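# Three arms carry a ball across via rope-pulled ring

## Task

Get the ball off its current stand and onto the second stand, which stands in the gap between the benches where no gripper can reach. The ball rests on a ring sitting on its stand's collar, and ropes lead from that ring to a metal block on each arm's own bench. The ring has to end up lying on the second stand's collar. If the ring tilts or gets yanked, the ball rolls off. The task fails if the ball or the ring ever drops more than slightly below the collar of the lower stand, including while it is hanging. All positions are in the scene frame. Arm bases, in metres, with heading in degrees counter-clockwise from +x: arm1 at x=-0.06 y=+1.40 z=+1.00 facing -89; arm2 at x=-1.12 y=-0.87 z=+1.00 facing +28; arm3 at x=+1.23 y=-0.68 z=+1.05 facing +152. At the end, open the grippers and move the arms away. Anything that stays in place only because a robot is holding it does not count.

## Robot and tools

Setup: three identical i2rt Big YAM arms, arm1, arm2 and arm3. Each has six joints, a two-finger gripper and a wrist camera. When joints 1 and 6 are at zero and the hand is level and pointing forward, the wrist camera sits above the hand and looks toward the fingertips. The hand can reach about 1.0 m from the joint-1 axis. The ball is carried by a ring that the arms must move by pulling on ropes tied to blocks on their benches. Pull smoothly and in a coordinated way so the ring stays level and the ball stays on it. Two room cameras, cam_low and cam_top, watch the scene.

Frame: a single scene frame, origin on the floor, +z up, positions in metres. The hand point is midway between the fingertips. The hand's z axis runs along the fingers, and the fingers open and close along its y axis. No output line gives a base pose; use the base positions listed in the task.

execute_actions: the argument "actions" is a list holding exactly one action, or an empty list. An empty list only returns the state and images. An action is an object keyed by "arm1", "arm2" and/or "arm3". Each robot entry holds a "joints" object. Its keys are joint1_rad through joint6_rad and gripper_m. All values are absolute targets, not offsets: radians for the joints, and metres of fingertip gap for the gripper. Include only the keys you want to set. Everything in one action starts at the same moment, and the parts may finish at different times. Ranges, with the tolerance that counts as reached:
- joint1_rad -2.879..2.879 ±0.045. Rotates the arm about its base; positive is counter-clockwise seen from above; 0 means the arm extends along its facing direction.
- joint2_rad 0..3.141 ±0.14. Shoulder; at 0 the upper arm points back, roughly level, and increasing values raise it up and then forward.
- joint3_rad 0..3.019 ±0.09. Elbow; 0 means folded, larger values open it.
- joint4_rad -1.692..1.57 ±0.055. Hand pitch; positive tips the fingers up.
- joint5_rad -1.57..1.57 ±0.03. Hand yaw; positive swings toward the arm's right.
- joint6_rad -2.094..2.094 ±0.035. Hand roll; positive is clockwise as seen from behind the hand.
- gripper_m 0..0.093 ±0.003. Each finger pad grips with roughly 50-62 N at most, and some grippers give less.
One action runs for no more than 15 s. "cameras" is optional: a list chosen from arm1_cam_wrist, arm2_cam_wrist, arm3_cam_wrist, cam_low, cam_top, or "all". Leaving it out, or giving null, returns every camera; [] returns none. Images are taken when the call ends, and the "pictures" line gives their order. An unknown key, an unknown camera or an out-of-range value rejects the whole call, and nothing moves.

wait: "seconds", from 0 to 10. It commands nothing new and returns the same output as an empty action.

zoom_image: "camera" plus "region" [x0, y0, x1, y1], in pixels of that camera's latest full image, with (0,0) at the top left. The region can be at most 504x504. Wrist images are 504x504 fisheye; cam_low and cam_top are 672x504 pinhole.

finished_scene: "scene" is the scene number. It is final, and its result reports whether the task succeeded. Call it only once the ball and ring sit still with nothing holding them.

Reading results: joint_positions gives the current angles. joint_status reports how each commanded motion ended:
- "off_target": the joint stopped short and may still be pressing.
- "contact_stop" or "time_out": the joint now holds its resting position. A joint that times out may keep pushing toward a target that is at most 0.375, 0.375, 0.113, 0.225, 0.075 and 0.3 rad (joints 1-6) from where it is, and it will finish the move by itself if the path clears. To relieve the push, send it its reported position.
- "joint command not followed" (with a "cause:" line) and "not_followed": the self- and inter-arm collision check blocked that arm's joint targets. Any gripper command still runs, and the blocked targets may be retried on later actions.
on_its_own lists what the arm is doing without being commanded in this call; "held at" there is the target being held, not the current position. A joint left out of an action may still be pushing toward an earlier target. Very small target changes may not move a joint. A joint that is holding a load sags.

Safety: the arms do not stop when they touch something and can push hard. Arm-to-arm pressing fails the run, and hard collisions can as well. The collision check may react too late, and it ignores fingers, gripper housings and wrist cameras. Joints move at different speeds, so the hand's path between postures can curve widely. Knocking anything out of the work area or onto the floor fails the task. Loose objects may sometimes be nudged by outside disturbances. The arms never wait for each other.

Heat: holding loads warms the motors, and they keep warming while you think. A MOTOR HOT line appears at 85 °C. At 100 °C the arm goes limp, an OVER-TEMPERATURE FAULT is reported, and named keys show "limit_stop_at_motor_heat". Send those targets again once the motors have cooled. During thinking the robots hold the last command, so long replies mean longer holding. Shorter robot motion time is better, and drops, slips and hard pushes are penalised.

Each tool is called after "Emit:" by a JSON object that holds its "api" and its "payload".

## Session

Emit:
{"api": "execute_actions", "payload": {"actions": []}}

Scene clock: 0.00 s.
arm1.joint_positions: joint1_rad=+0.880 joint2_rad=+0.390 joint3_rad=+1.676 joint4_rad=-1.413 joint5_rad=+0.144 joint6_rad=-0.105 gripper_m=+0.094
arm1.joint_status: not commanded
arm1.hand: x=-0.0493 y=+1.3470 z=+1.6687 quat_wxyz=(-0.593, -0.261, -0.702, +0.295) (m; scene frame)
arm2.joint_positions: joint1_rad=-0.572 joint2_rad=+0.408 joint3_rad=+1.404 joint4_rad=-1.181 joint5_rad=-0.079 joint6_rad=+0.219 gripper_m=+0.095
arm2.joint_status: not commanded
arm2.hand: x=-0.9645 y=-0.8684 z=+1.6177 quat_wxyz=(-0.634, -0.093, -0.765, -0.070) (m; scene frame)
arm3.joint_positions: joint1_rad=+0.471 joint2_rad=+0.355 joint3_rad=+1.347 joint4_rad=-1.295 joint5_rad=-0.147 joint6_rad=-0.590 gripper_m=+0.094
arm3.joint_status: not commanded
arm3.hand: x=+1.1034 y=-0.6924 z=+1.6270 quat_wxyz=(-0.120, +0.756, +0.263, -0.587) (m; scene frame)
pictures: arm1_cam_wrist, arm2_cam_wrist, arm3_cam_wrist, cam_low, cam_top
Images, in order (width x height): arm1_cam_wrist 504x504, arm2_cam_wrist 504x504, arm3_cam_wrist 504x504, cam_low 672x504, cam_top 672x504.

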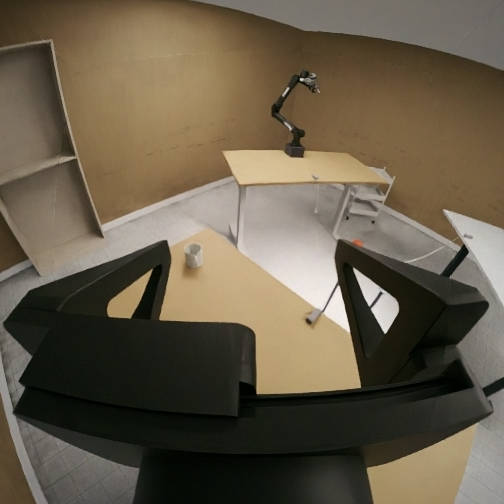

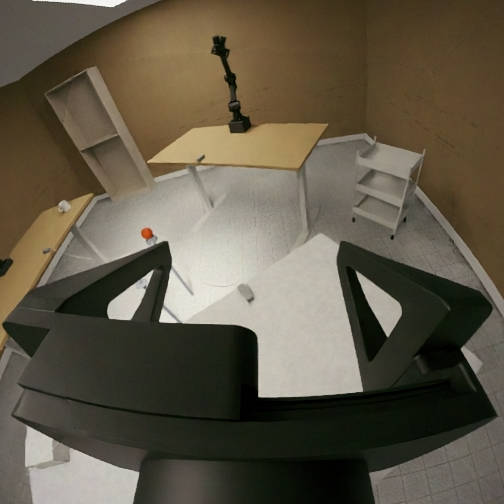

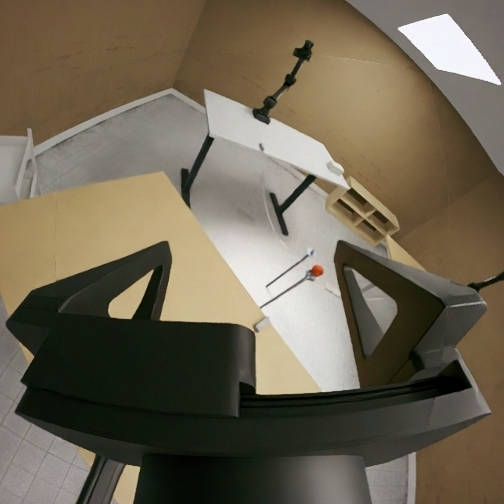

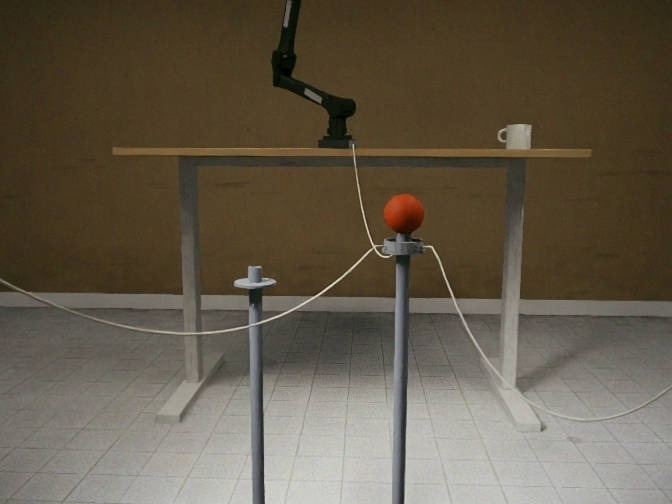

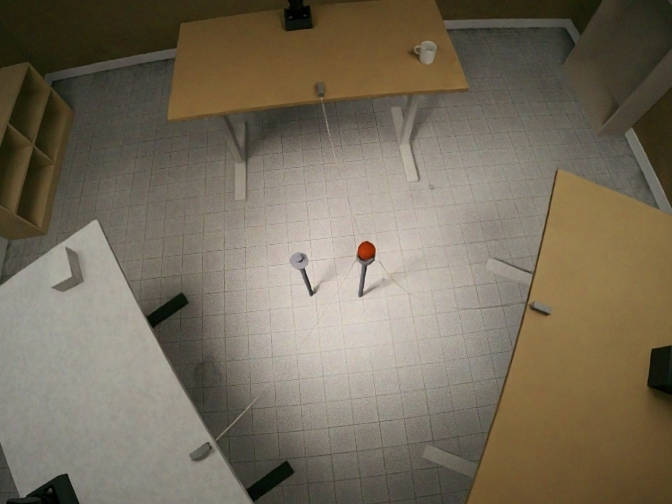

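Emit:
{"api": "zoom_image", "payload": {"camera": "cam_low", "region": [350, 180, 460, 280]}}

Emit:
{"api": "zoom_image", "payload": {"camera": "cam_low", "region": [200, 240, 310, 340]}}

Emit:
{"api": "zoom_image", "payload": {"camera": "cam_top", "region": [280, 225, 400, 315]}}

Region (350, 180, 460, 280) of cam_low's 672x504 image, scaled by 4.582, with more detail than that image has; it fills the top 458 rows of this view, and the rest is white.

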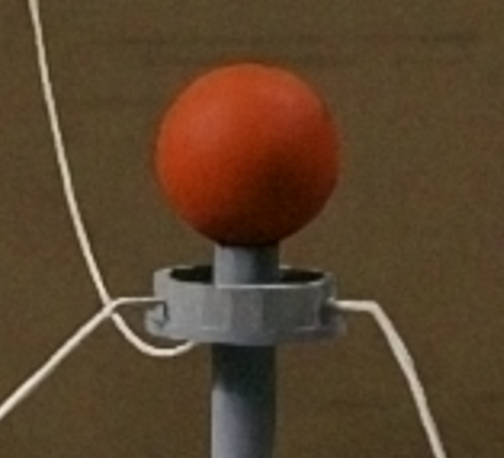

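Region (200, 240, 310, 340) of cam_low's 672x504 image, scaled by 4.582, with more detail than that image has; it fills the top 458 rows of this view, and the rest is white.

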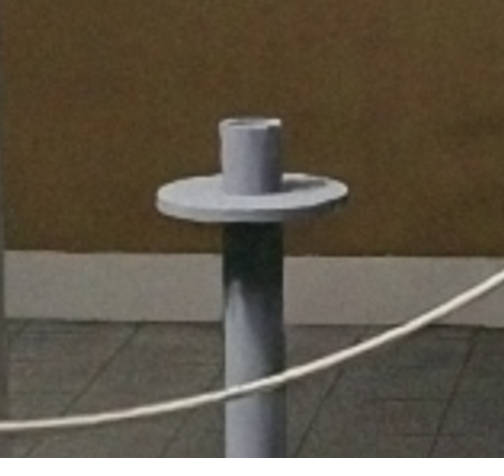

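Region (280, 225, 400, 315) of cam_top's 672x504 image, scaled by 4.200, with more detail than that image has; it fills the top 378 rows of this view, and the rest is white.

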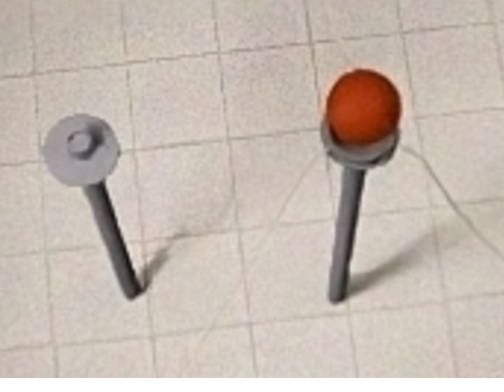

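Emit:
{"api": "zoom_image", "payload": {"camera": "cam_top", "region": [280, 55, 360, 125]}}

Emit:
{"api": "zoom_image", "payload": {"camera": "cam_top", "region": [165, 415, 245, 485]}}

Emit:
{"api": "zoom_image", "payload": {"camera": "cam_top", "region": [500, 275, 580, 345]}}

Region (280, 55, 360, 125) of cam_top's 672x504 image, scaled by 6.300, with more detail than that image has; it fills the top 441 rows of this view, and the rest is white.

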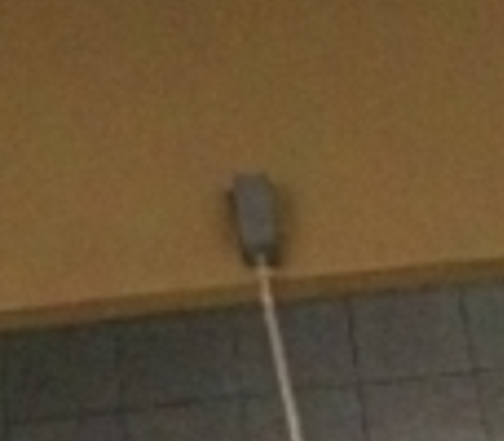

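Region (165, 415, 245, 485) of cam_top's 672x504 image, scaled by 6.300, with more detail than that image has; it fills the top 441 rows of this view, and the rest is white.

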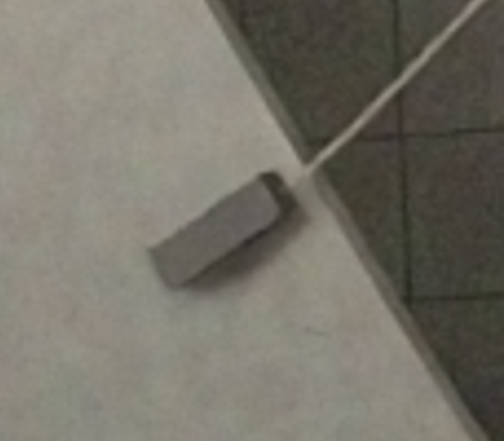

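Region (500, 275, 580, 345) of cam_top's 672x504 image, scaled by 6.300, with more detail than that image has; it fills the top 441 rows of this view, and the rest is white.

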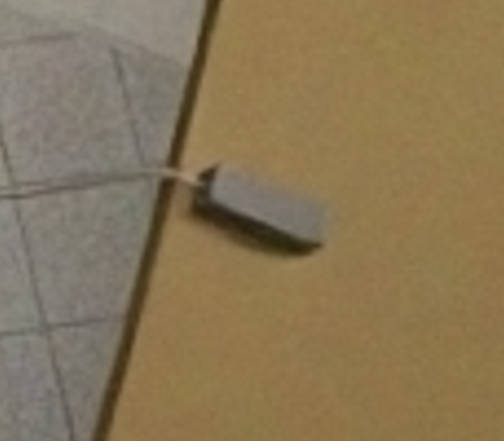

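Emit:
{"api": "execute_actions", "payload": {"actions": [{"arm1":{"joints":{"joint1_rad":0.117,"joint2_rad":1.930,"joint3_rad":1.387,"joint4_rad":-1.015,"joint5_rad":0,"joint6_rad":0.117,"gripper_m":0.07}},"arm2":{"joints":{"joint1_rad":-0.224,"joint2_rad":2.000,"joint3_rad":1.520,"joint4_rad":-1.075,"joint5_rad":0,"joint6_rad":-0.224,"gripper_m":0.07}},"arm3":{"joints":{"joint1_rad":-0.129,"joint2_rad":2.058,"joint3_rad":1.420,"joint4_rad":-0.915,"joint5_rad":0,"joint6_rad":-0.135,"gripper_m":0.07}}}]}}

Scene clock: 122.13 s.
arm1.joint_positions: joint1_rad=+0.113 joint2_rad=+1.944 joint3_rad=+1.379 joint4_rad=-1.028 joint5_rad=-0.001 joint6_rad=+0.109 gripper_m=+0.070
arm1.joint_status: all done
arm1.hand: x=+0.0086 y=+0.8661 z=+1.0006 quat_wxyz=(+0.006, -0.700, -0.714, -0.016) (m; scene frame)
arm2.joint_positions: joint1_rad=-0.228 joint2_rad=+1.998 joint3_rad=+1.520 joint4_rad=-1.074 joint5_rad=-0.003 joint6_rad=-0.217 gripper_m=+0.070
arm2.joint_status: all done
arm2.hand: x=-0.5514 y=-0.7226 z=+1.0234 quat_wxyz=(-0.008, +0.233, -0.972, -0.001) (m; scene frame)
arm3.joint_positions: joint1_rad=-0.126 joint2_rad=+2.062 joint3_rad=+1.408 joint4_rad=-0.921 joint5_rad=-0.001 joint6_rad=-0.144 gripper_m=+0.070
arm3.joint_status: all done
arm3.hand: x=+0.7703 y=-0.3499 z=+1.0090 quat_wxyz=(+0.008, +0.972, -0.236, -0.003) (m; scene frame)
pictures: arm1_cam_wrist, arm2_cam_wrist, arm3_cam_wrist, cam_low, cam_top
Images, in order (width x height): arm1_cam_wrist 504x504, arm2_cam_wrist 504x504, arm3_cam_wrist 504x504, cam_low 672x504, cam_top 672x504.

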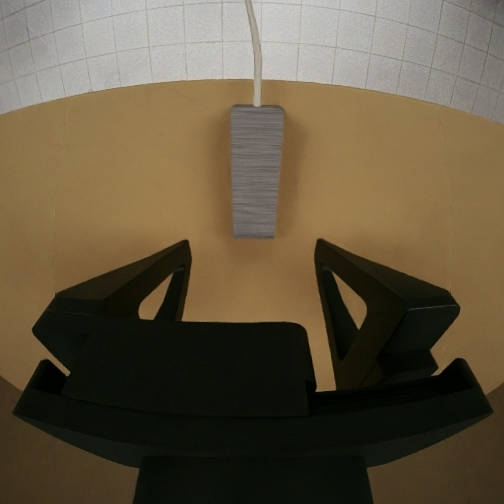

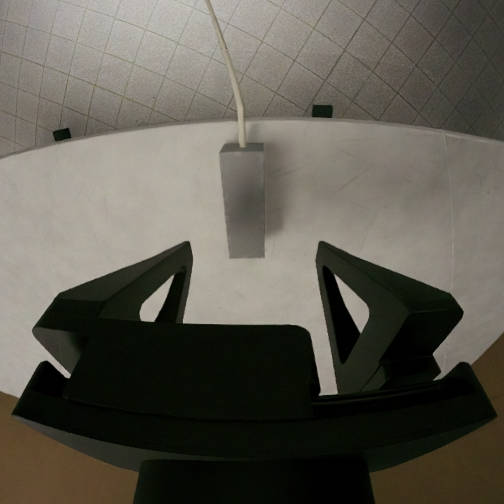

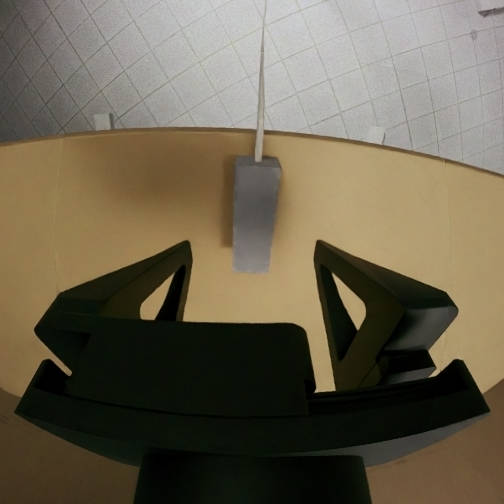

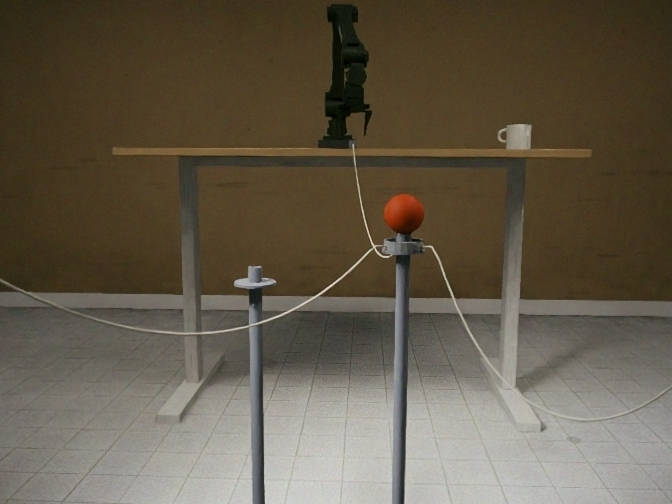

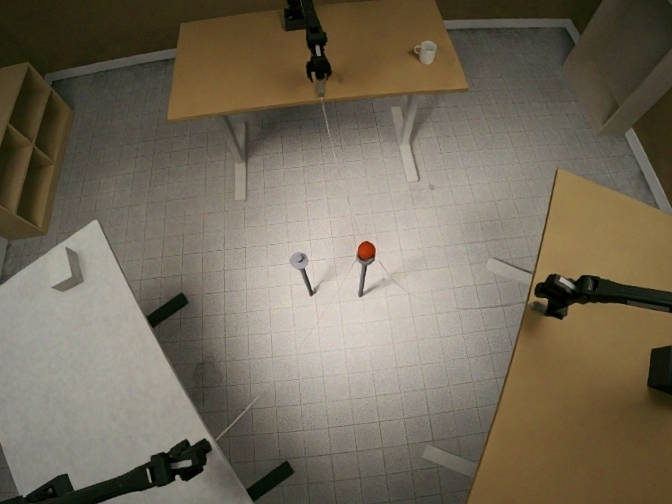

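Emit:
{"api": "execute_actions", "payload": {"actions": [{"arm1":{"joints":{"joint1_rad":0.088,"joint2_rad":2.040,"joint3_rad":1.502,"joint4_rad":-0.970}},"arm2":{"joints":{"joint1_rad":-0.212,"joint2_rad":2.070,"joint4_rad":-1.000}},"arm3":{"joints":{"joint2_rad":2.118,"joint4_rad":-0.854,"joint6_rad":-0.096}}}], "cameras": ["arm1_cam_wrist","arm2_cam_wrist","arm3_cam_wrist"]}}

Scene clock: 180.03 s.
arm1.joint_positions: joint1_rad=+0.100 joint2_rad=+2.044 joint3_rad=+1.453 joint4_rad=-0.981 joint5_rad=-0.001 joint6_rad=+0.109 gripper_m=+0.070
arm1.joint_status: all done
arm1.hand: x=+0.0062 y=+0.8345 z=+0.9698 quat_wxyz=(-0.002, -0.704, -0.710, -0.009) (m; scene frame)
arm2.joint_positions: joint1_rad=-0.217 joint2_rad=+2.064 joint3_rad=+1.520 joint4_rad=-1.009 joint5_rad=-0.003 joint6_rad=-0.217 gripper_m=+0.070
arm2.joint_status: all done
arm2.hand: x=-0.5453 y=-0.7148 z=+0.9865 quat_wxyz=(-0.007, +0.238, -0.971, -0.001) (m; scene frame)
arm3.joint_positions: joint1_rad=-0.126 joint2_rad=+2.110 joint3_rad=+1.408 joint4_rad=-0.866 joint5_rad=-0.001 joint6_rad=-0.105 gripper_m=+0.070
arm3.joint_status: all done
arm3.hand: x=+0.7662 y=-0.3474 z=+0.9834 quat_wxyz=(+0.006, +0.967, -0.255, -0.007) (m; scene frame)
pictures: arm1_cam_wrist, arm2_cam_wrist, arm3_cam_wrist
Images, in order (width x height): arm1_cam_wrist 504x504, arm2_cam_wrist 504x504, arm3_cam_wrist 504x504.

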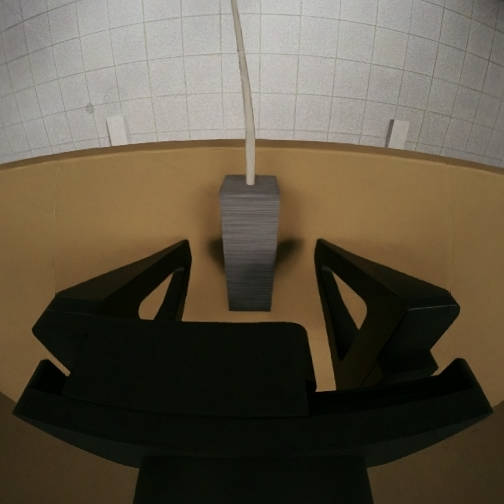

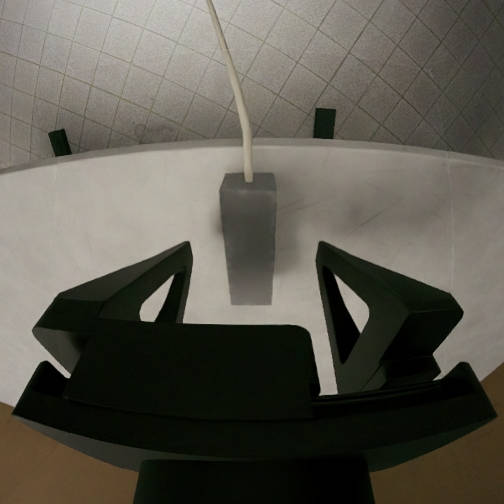

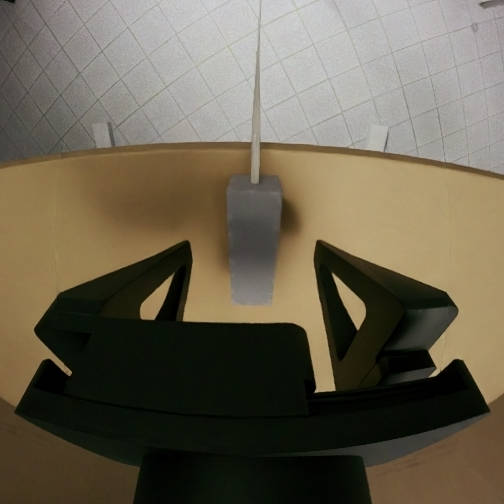

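Emit:
{"api": "execute_actions", "payload": {"actions": []}}

Scene clock: 222.83 s.
arm1.joint_positions: joint1_rad=+0.100 joint2_rad=+2.044 joint3_rad=+1.453 joint4_rad=-0.981 joint5_rad=-0.001 joint6_rad=+0.109 gripper_m=+0.070
arm1.joint_status: all done
arm1.hand: x=+0.0062 y=+0.8345 z=+0.9698 quat_wxyz=(-0.002, -0.704, -0.710, -0.009) (m; scene frame)
arm2.joint_positions: joint1_rad=-0.217 joint2_rad=+2.064 joint3_rad=+1.520 joint4_rad=-1.009 joint5_rad=-0.003 joint6_rad=-0.217 gripper_m=+0.070
arm2.joint_status: all done
arm2.hand: x=-0.5453 y=-0.7148 z=+0.9865 quat_wxyz=(-0.007, +0.238, -0.971, -0.001) (m; scene frame)
arm3.joint_positions: joint1_rad=-0.126 joint2_rad=+2.110 joint3_rad=+1.408 joint4_rad=-0.866 joint5_rad=-0.001 joint6_rad=-0.105 gripper_m=+0.070
arm3.joint_status: all done
arm3.hand: x=+0.7662 y=-0.3474 z=+0.9834 quat_wxyz=(+0.006, +0.967, -0.255, -0.007) (m; scene frame)
pictures: arm1_cam_wrist, arm2_cam_wrist, arm3_cam_wrist, cam_low, cam_top
Images, in order (width x height): arm1_cam_wrist 504x504, arm2_cam_wrist 504x504, arm3_cam_wrist 504x504, cam_low 672x504, cam_top 672x504.

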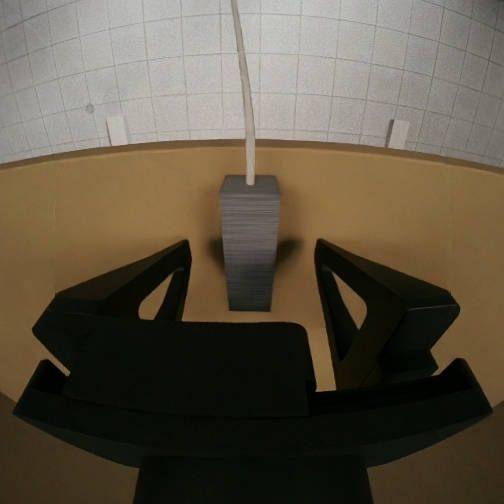

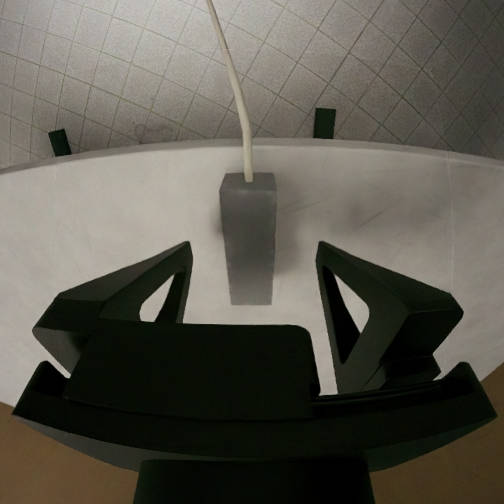

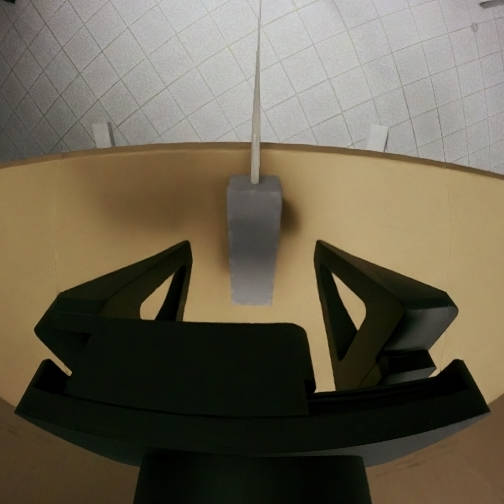

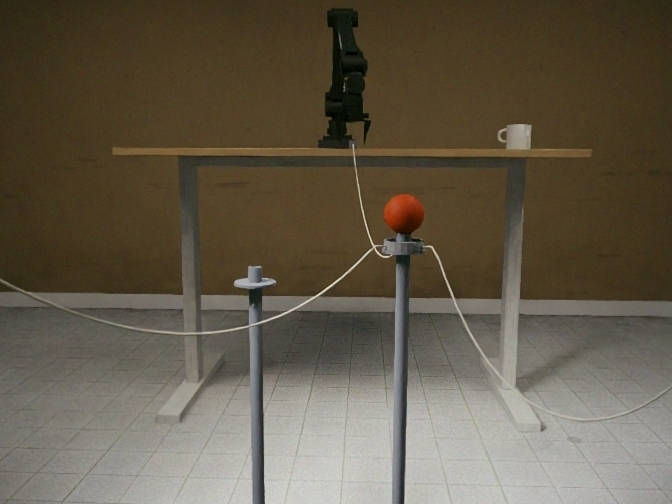

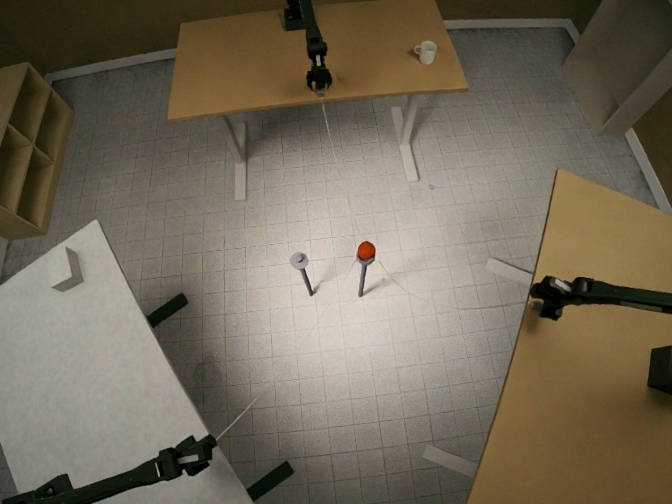

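Emit:
{"api": "execute_actions", "payload": {"actions": [{"arm1":{"joints":{"joint2_rad":2.062,"gripper_m":0.016}},"arm2":{"joints":{"joint2_rad":2.093,"gripper_m":0.016}},"arm3":{"joints":{"joint2_rad":2.146,"gripper_m":0.016}}}]}}

Scene clock: 233.70 s.
arm1.joint_positions: joint1_rad=+0.100 joint2_rad=+2.047 joint3_rad=+1.453 joint4_rad=-0.981 joint5_rad=-0.001 joint6_rad=+0.109 gripper_m=+0.025
arm1.joint_status: gripper_m off_target (ended at +0.025, target +0.016); the others done
arm1.hand: x=+0.0061 y=+0.8349 z=+0.9681 quat_wxyz=(-0.001, -0.705, -0.710, -0.010) (m; scene frame)
arm2.joint_positions: joint1_rad=-0.217 joint2_rad=+2.066 joint3_rad=+1.520 joint4_rad=-1.009 joint5_rad=-0.002 joint6_rad=-0.218 gripper_m=+0.025
arm2.joint_status: gripper_m off_target (ended at +0.025, target +0.016); the others done
arm2.hand: x=-0.5457 y=-0.7147 z=+0.9849 quat_wxyz=(-0.006, +0.239, -0.971, +0.000) (m; scene frame)
arm3.joint_positions: joint1_rad=-0.126 joint2_rad=+2.119 joint3_rad=+1.408 joint4_rad=-0.865 joint5_rad=-0.001 joint6_rad=-0.105 gripper_m=+0.025
arm3.joint_status: gripper_m off_target (ended at +0.025, target +0.016); the others done
arm3.hand: x=+0.7676 y=-0.3484 z=+0.9782 quat_wxyz=(+0.008, +0.967, -0.255, -0.003) (m; scene frame)
pictures: arm1_cam_wrist, arm2_cam_wrist, arm3_cam_wrist, cam_low, cam_top
Images, in order (width x height): arm1_cam_wrist 504x504, arm2_cam_wrist 504x504, arm3_cam_wrist 504x504, cam_low 672x504, cam_top 672x504.

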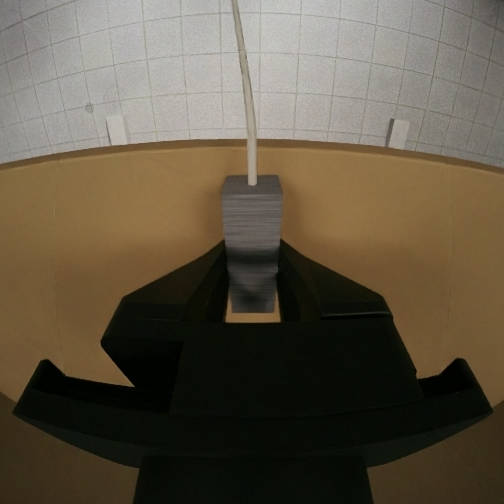

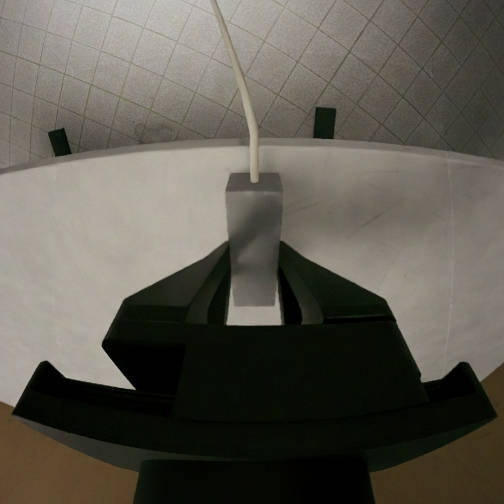

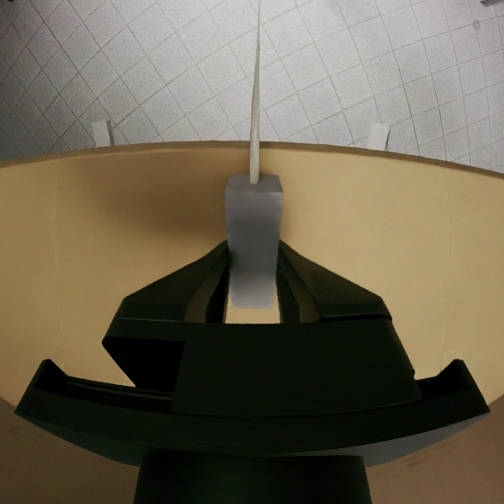

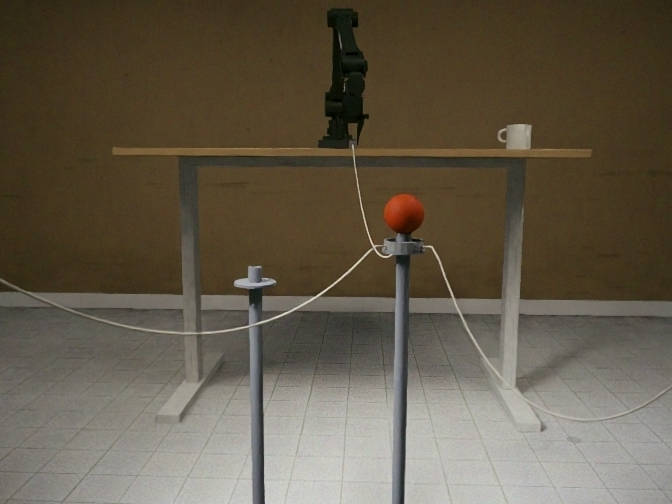

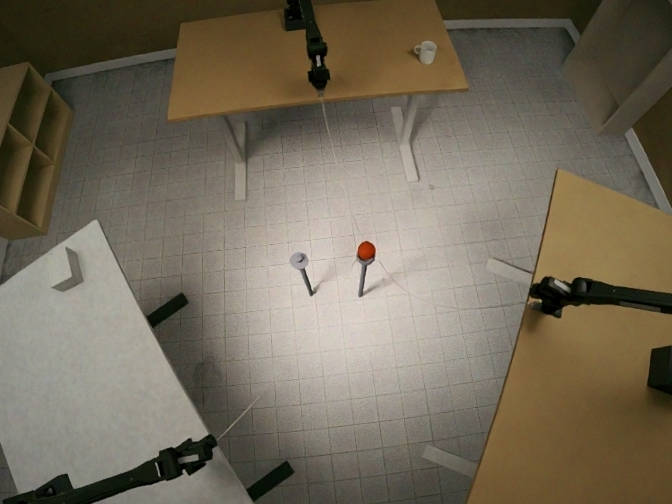

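Emit:
{"api": "zoom_image", "payload": {"camera": "arm2_cam_wrist", "region": [170, 130, 340, 330]}}

Emit:
{"api": "zoom_image", "payload": {"camera": "cam_low", "region": [310, 100, 400, 170]}}

Region (170, 130, 340, 330) of arm2_cam_wrist's 504x504 image, scaled by 2.520, with more detail than that image has; it fills the left 428 columns of this view, and the rest is white.

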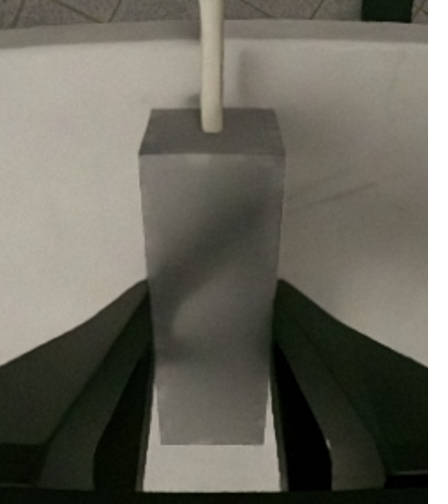

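Region (310, 100, 400, 170) of cam_low's 672x504 image, scaled by 5.600, with more detail than that image has.

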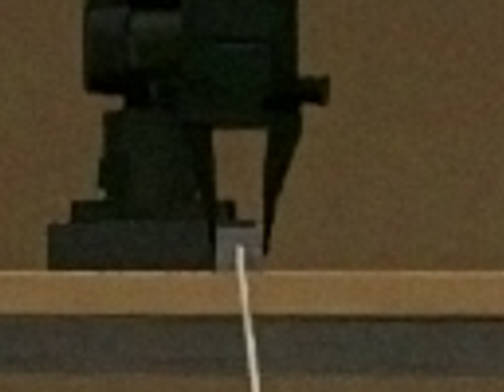

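Emit:
{"api": "zoom_image", "payload": {"camera": "arm1_cam_wrist", "region": [170, 130, 340, 330]}}

Emit:
{"api": "zoom_image", "payload": {"camera": "arm3_cam_wrist", "region": [170, 130, 340, 330]}}

Region (170, 130, 340, 330) of arm1_cam_wrist's 504x504 image, scaled by 2.520, with more detail than that image has; it fills the left 428 columns of this view, and the rest is white.

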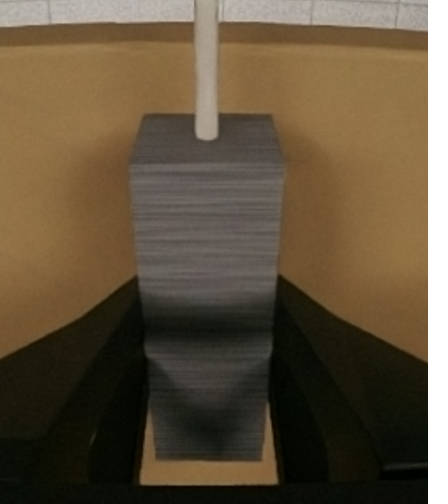

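Region (170, 130, 340, 330) of arm3_cam_wrist's 504x504 image, scaled by 2.520, with more detail than that image has; it fills the left 428 columns of this view, and the rest is white.

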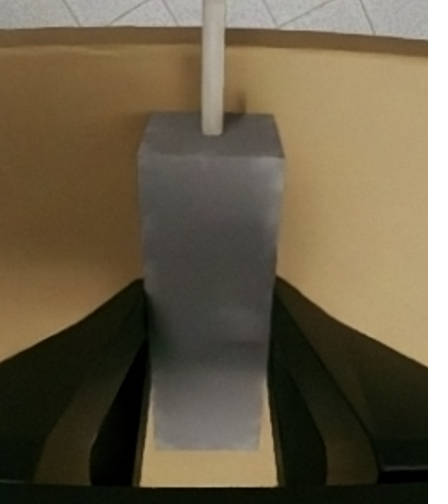

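Emit:
{"api": "execute_actions", "payload": {"actions": [{"arm1":{"joints":{"joint2_rad":2.050}},"arm2":{"joints":{"joint2_rad":2.095,"gripper_m":0.036}},"arm3":{"joints":{"joint2_rad":2.146,"gripper_m":0.036}}}], "cameras": ["arm2_cam_wrist", "arm3_cam_wrist"]}}

Scene clock: 287.97 s.
arm1.joint_positions: joint1_rad=+0.100 joint2_rad=+2.047 joint3_rad=+1.453 joint4_rad=-0.981 joint5_rad=-0.001 joint6_rad=+0.109 gripper_m=+0.025
arm1.joint_status: all done
arm1.hand: x=+0.0061 y=+0.8349 z=+0.9681 quat_wxyz=(-0.001, -0.705, -0.710, -0.010) (m; scene frame)
arm2.joint_positions: joint1_rad=-0.217 joint2_rad=+2.073 joint3_rad=+1.520 joint4_rad=-1.008 joint5_rad=-0.002 joint6_rad=-0.218 gripper_m=+0.036
arm2.joint_status: all done
arm2.hand: x=-0.5465 y=-0.7149 z=+0.9810 quat_wxyz=(-0.003, +0.239, -0.971, +0.000) (m; scene frame)
arm3.joint_positions: joint1_rad=-0.126 joint2_rad=+2.128 joint3_rad=+1.408 joint4_rad=-0.864 joint5_rad=-0.001 joint6_rad=-0.104 gripper_m=+0.036
arm3.joint_status: all done
arm3.hand: x=+0.7689 y=-0.3495 z=+0.9732 quat_wxyz=(+0.009, +0.967, -0.255, +0.001) (m; scene frame)
pictures: arm2_cam_wrist, arm3_cam_wrist
Images, in order (width x height): arm2_cam_wrist 504x504, arm3_cam_wrist 504x504.

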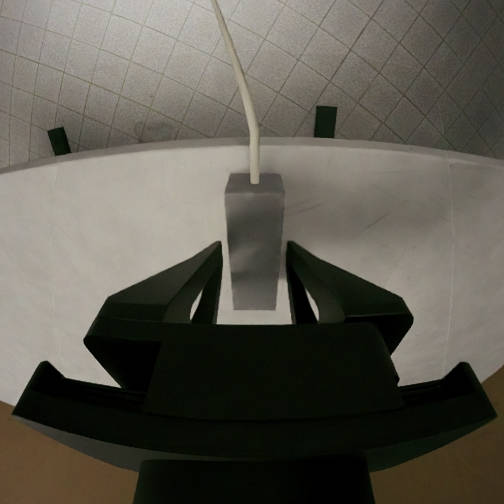

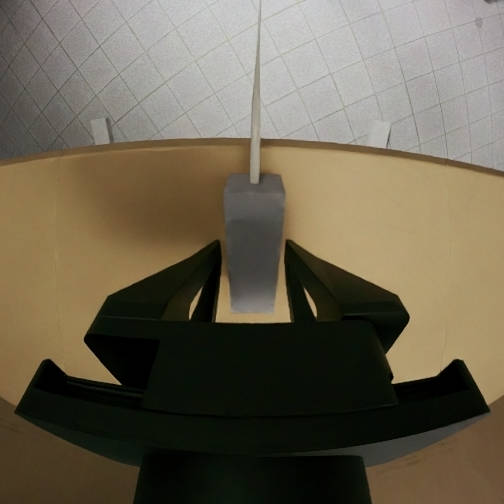

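Emit:
{"api": "execute_actions", "payload": {"actions": [{"arm2":{"joints":{"joint2_rad":2.102,"gripper_m":0.016}},"arm3":{"joints":{"gripper_m":0.016}}}], "cameras": ["arm1_cam_wrist", "arm2_cam_wrist", "arm3_cam_wrist", "cam_low", "cam_top"]}}

Emit:
{"api": "zoom_image", "payload": {"camera": "arm2_cam_wrist", "region": [170, 130, 340, 330]}}

Emit:
{"api": "zoom_image", "payload": {"camera": "arm3_cam_wrist", "region": [170, 130, 340, 330]}}

Emit:
{"api": "zoom_image", "payload": {"camera": "cam_top", "region": [270, 200, 430, 320]}}

Scene clock: 297.10 s.
arm1.joint_positions: joint1_rad=+0.100 joint2_rad=+2.047 joint3_rad=+1.453 joint4_rad=-0.981 joint5_rad=-0.001 joint6_rad=+0.109 gripper_m=+0.025
arm1.joint_status: not commanded
arm1.hand: x=+0.0061 y=+0.8349 z=+0.9681 quat_wxyz=(-0.001, -0.705, -0.710, -0.010) (m; scene frame)
arm2.joint_positions: joint1_rad=-0.217 joint2_rad=+2.074 joint3_rad=+1.520 joint4_rad=-1.008 joint5_rad=-0.002 joint6_rad=-0.218 gripper_m=+0.025
arm2.joint_status: gripper_m off_target (ended at +0.025, target +0.016); the others done
arm2.hand: x=-0.5466 y=-0.7150 z=+0.9804 quat_wxyz=(-0.003, +0.239, -0.971, +0.000) (m; scene frame)
arm3.joint_positions: joint1_rad=-0.126 joint2_rad=+2.128 joint3_rad=+1.408 joint4_rad=-0.864 joint5_rad=-0.001 joint6_rad=-0.104 gripper_m=+0.025
arm3.joint_status: gripper_m off_target (ended at +0.025, target +0.016)
arm3.hand: x=+0.7690 y=-0.3494 z=+0.9732 quat_wxyz=(+0.009, +0.967, -0.255, +0.001) (m; scene frame)
pictures: arm1_cam_wrist, arm2_cam_wrist, arm3_cam_wrist, cam_low, cam_top
Images, in order (width x height): arm1_cam_wrist 504x504, arm2_cam_wrist 504x504, arm3_cam_wrist 504x504, cam_low 672x504, cam_top 672x504.

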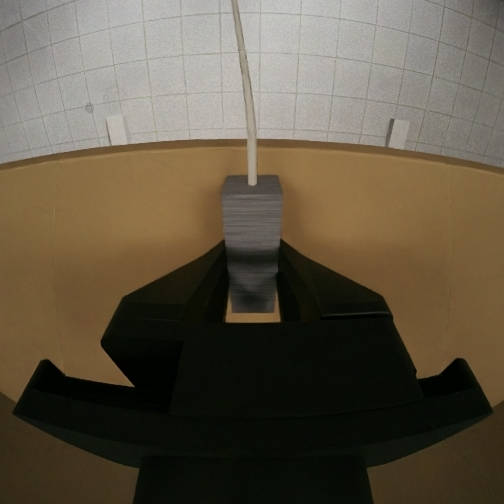

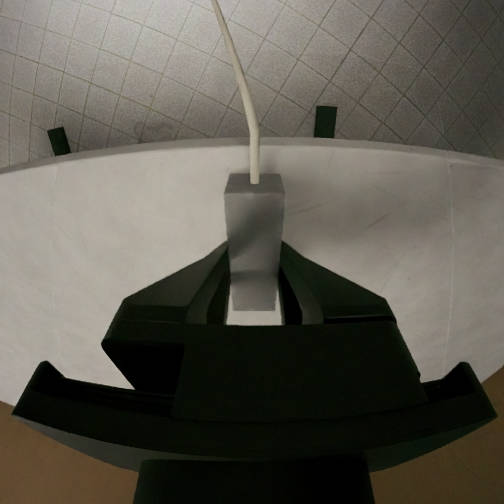

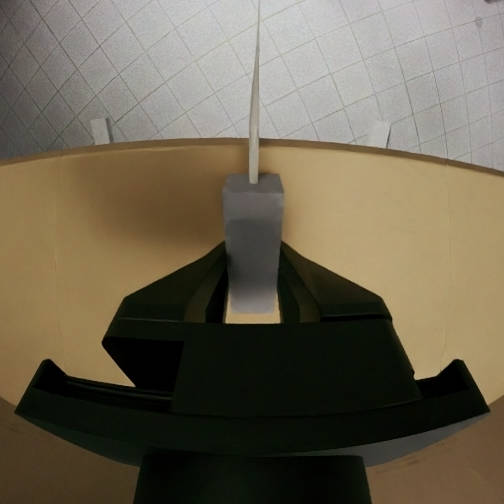

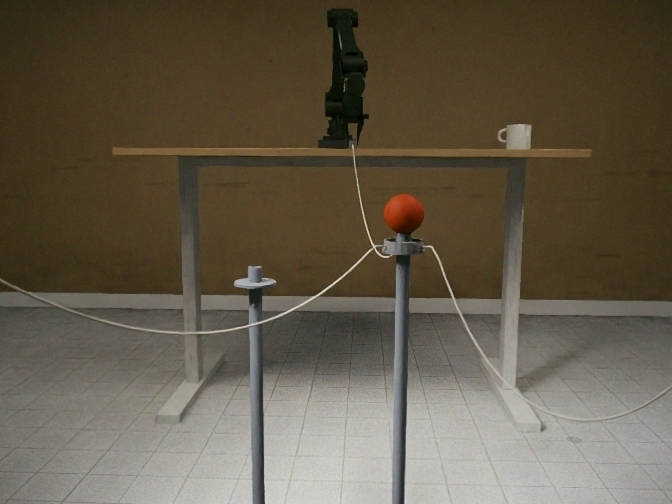

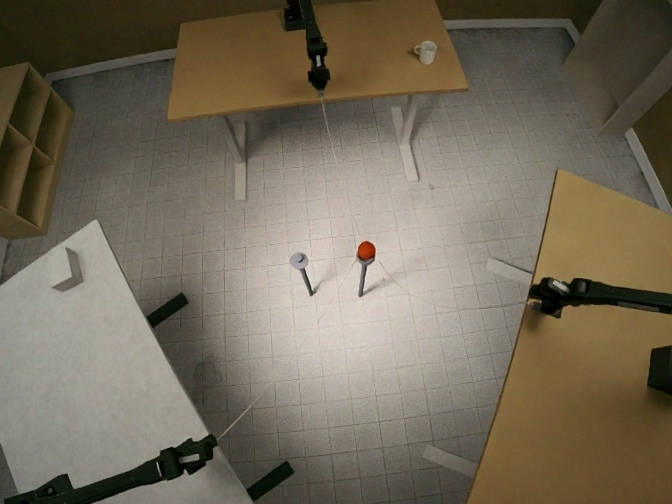

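Region (170, 130, 340, 330) of arm2_cam_wrist's 504x504 image, scaled by 2.520, with more detail than that image has; it fills the left 428 columns of this view, and the rest is white.

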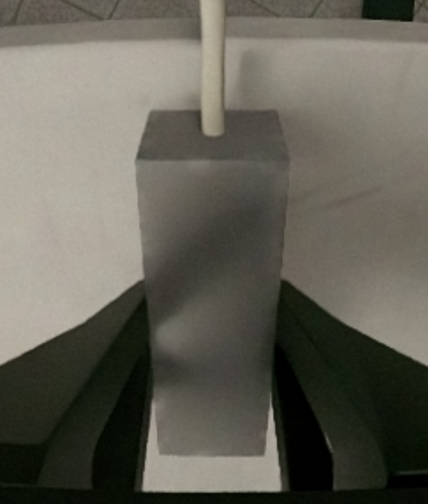

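Region (170, 130, 340, 330) of arm3_cam_wrist's 504x504 image, scaled by 2.520, with more detail than that image has; it fills the left 428 columns of this view, and the rest is white.

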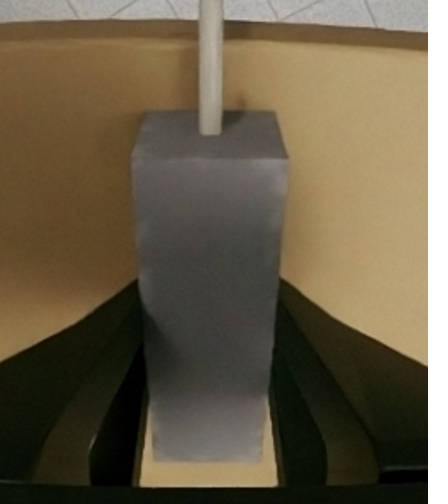

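Region (270, 200, 430, 320) of cam_top's 672x504 image, scaled by 3.150, with more detail than that image has; it fills the top 378 rows of this view, and the rest is white.

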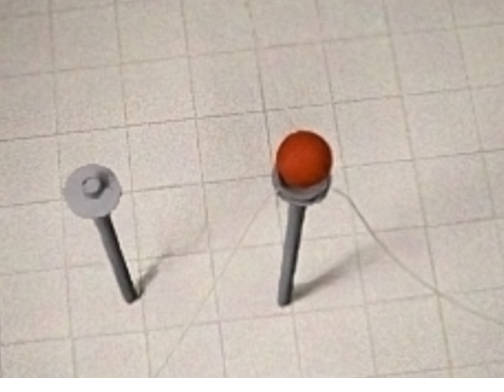

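Emit:
{"api": "zoom_image", "payload": {"camera": "cam_low", "region": [320, 130, 460, 280]}}

Emit:
{"api": "zoom_image", "payload": {"camera": "cam_low", "region": [420, 230, 672, 440]}}

Emit:
{"api": "zoom_image", "payload": {"camera": "cam_low", "region": [0, 220, 400, 360]}}

Region (320, 130, 460, 280) of cam_low's 672x504 image, scaled by 3.360, with more detail than that image has; it fills the left 470 columns of this view, and the rest is white.

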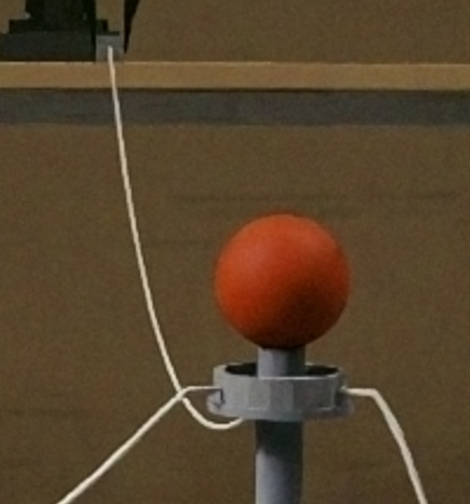

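Region (420, 230, 672, 440) of cam_low's 672x504 image, scaled by 2.000, with more detail than that image has.

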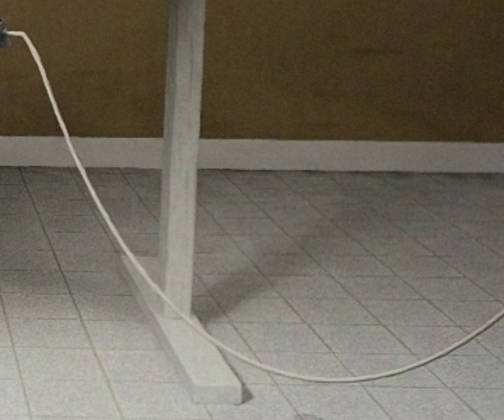

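Region (0, 220, 400, 360) of cam_low's 672x504 image, scaled by 1.260, with more detail than that image has; it fills the top 176 rows of this view, and the rest is white.

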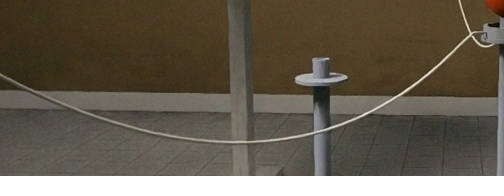

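Emit:
{"api": "execute_actions", "payload": {"actions": [{"arm1":{"joints":{"joint1_rad":0.145,"joint2_rad":1.876,"joint3_rad":1.755,"joint4_rad":-1.361,"joint6_rad":0.004}},"arm2":{"joints":{"joint1_rad":0.073,"joint2_rad":1.788,"joint3_rad":1.884,"joint4_rad":-1.599,"joint6_rad":-0.093}},"arm3":{"joints":{"joint1_rad":-0.656,"joint2_rad":1.248,"joint3_rad":1.137,"joint4_rad":-1.439,"joint6_rad":-0.774}}}]}}

Scene clock: 418.87 s.
arm1.joint_positions: joint1_rad=+0.140 joint2_rad=+1.883 joint3_rad=+1.724 joint4_rad=-1.348 joint5_rad=-0.001 joint6_rad=+0.013 gripper_m=+0.025
arm1.joint_status: all done
arm1.hand: x=+0.0294 y=+0.8121 z=+1.1565 quat_wxyz=(-0.028, -0.655, -0.755, +0.012) (m; scene frame)
arm2.joint_positions: joint1_rad=+0.067 joint2_rad=+1.800 joint3_rad=+1.879 joint4_rad=-1.591 joint5_rad=-0.002 joint6_rad=-0.100 gripper_m=+0.025
arm2.joint_status: all done
arm2.hand: x=-0.6304 y=-0.5720 z=+1.2663 quat_wxyz=(-0.027, +0.319, -0.947, -0.007) (m; scene frame)
arm3.joint_positions: joint1_rad=-0.664 joint2_rad=+1.246 joint3_rad=+1.126 joint4_rad=-1.431 joint5_rad=+0.002 joint6_rad=-0.765 gripper_m=+0.025
arm3.joint_status: all done
arm3.hand: x=+1.0919 y=-0.3536 z=+1.2707 quat_wxyz=(-0.003, +0.981, -0.196, -0.011) (m; scene frame)
pictures: arm1_cam_wrist, arm2_cam_wrist, arm3_cam_wrist, cam_low, cam_top
Images, in order (width x height): arm1_cam_wrist 504x504, arm2_cam_wrist 504x504, arm3_cam_wrist 504x504, cam_low 672x504, cam_top 672x504.

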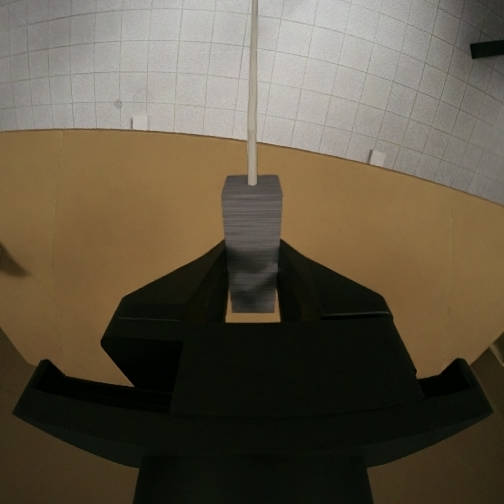

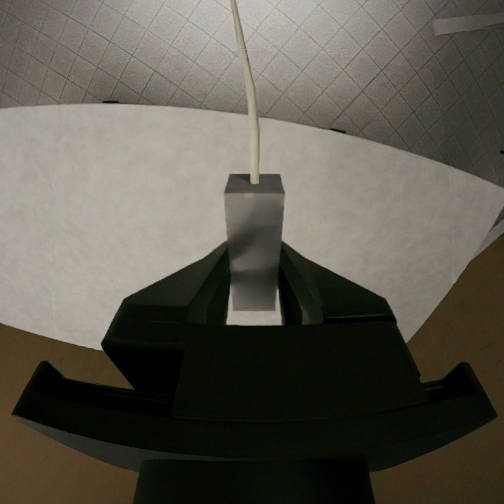

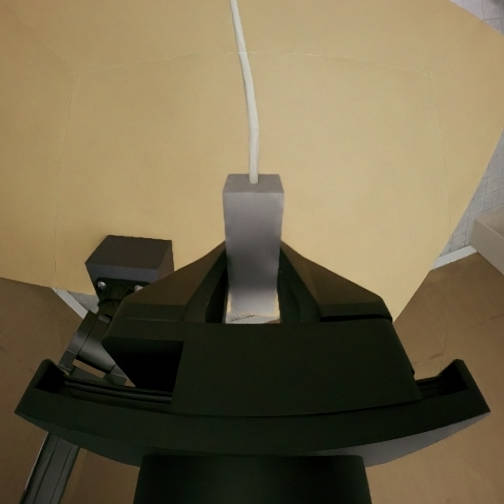

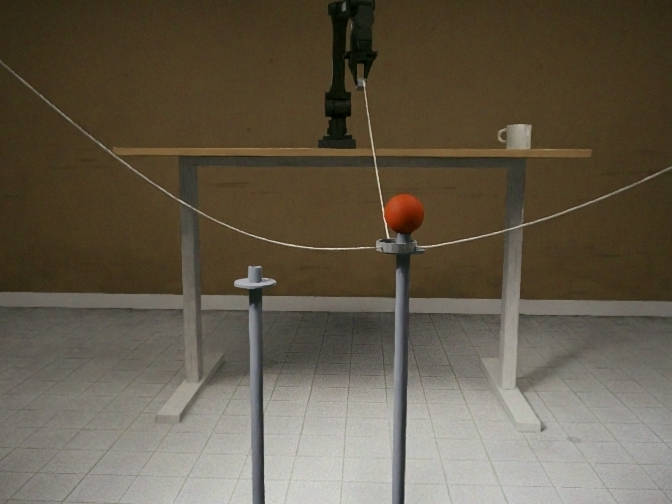

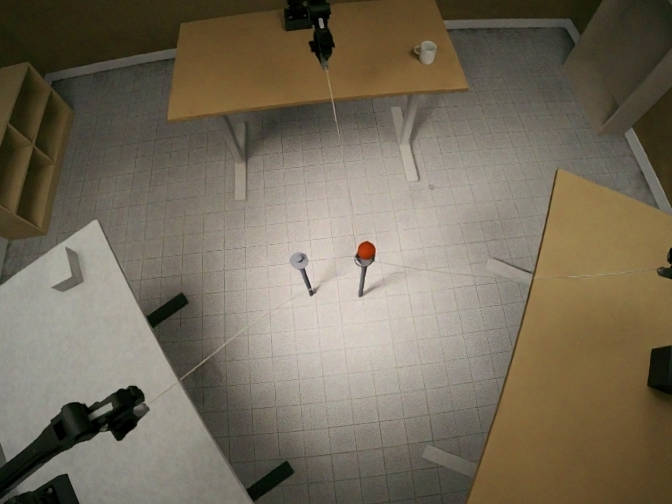

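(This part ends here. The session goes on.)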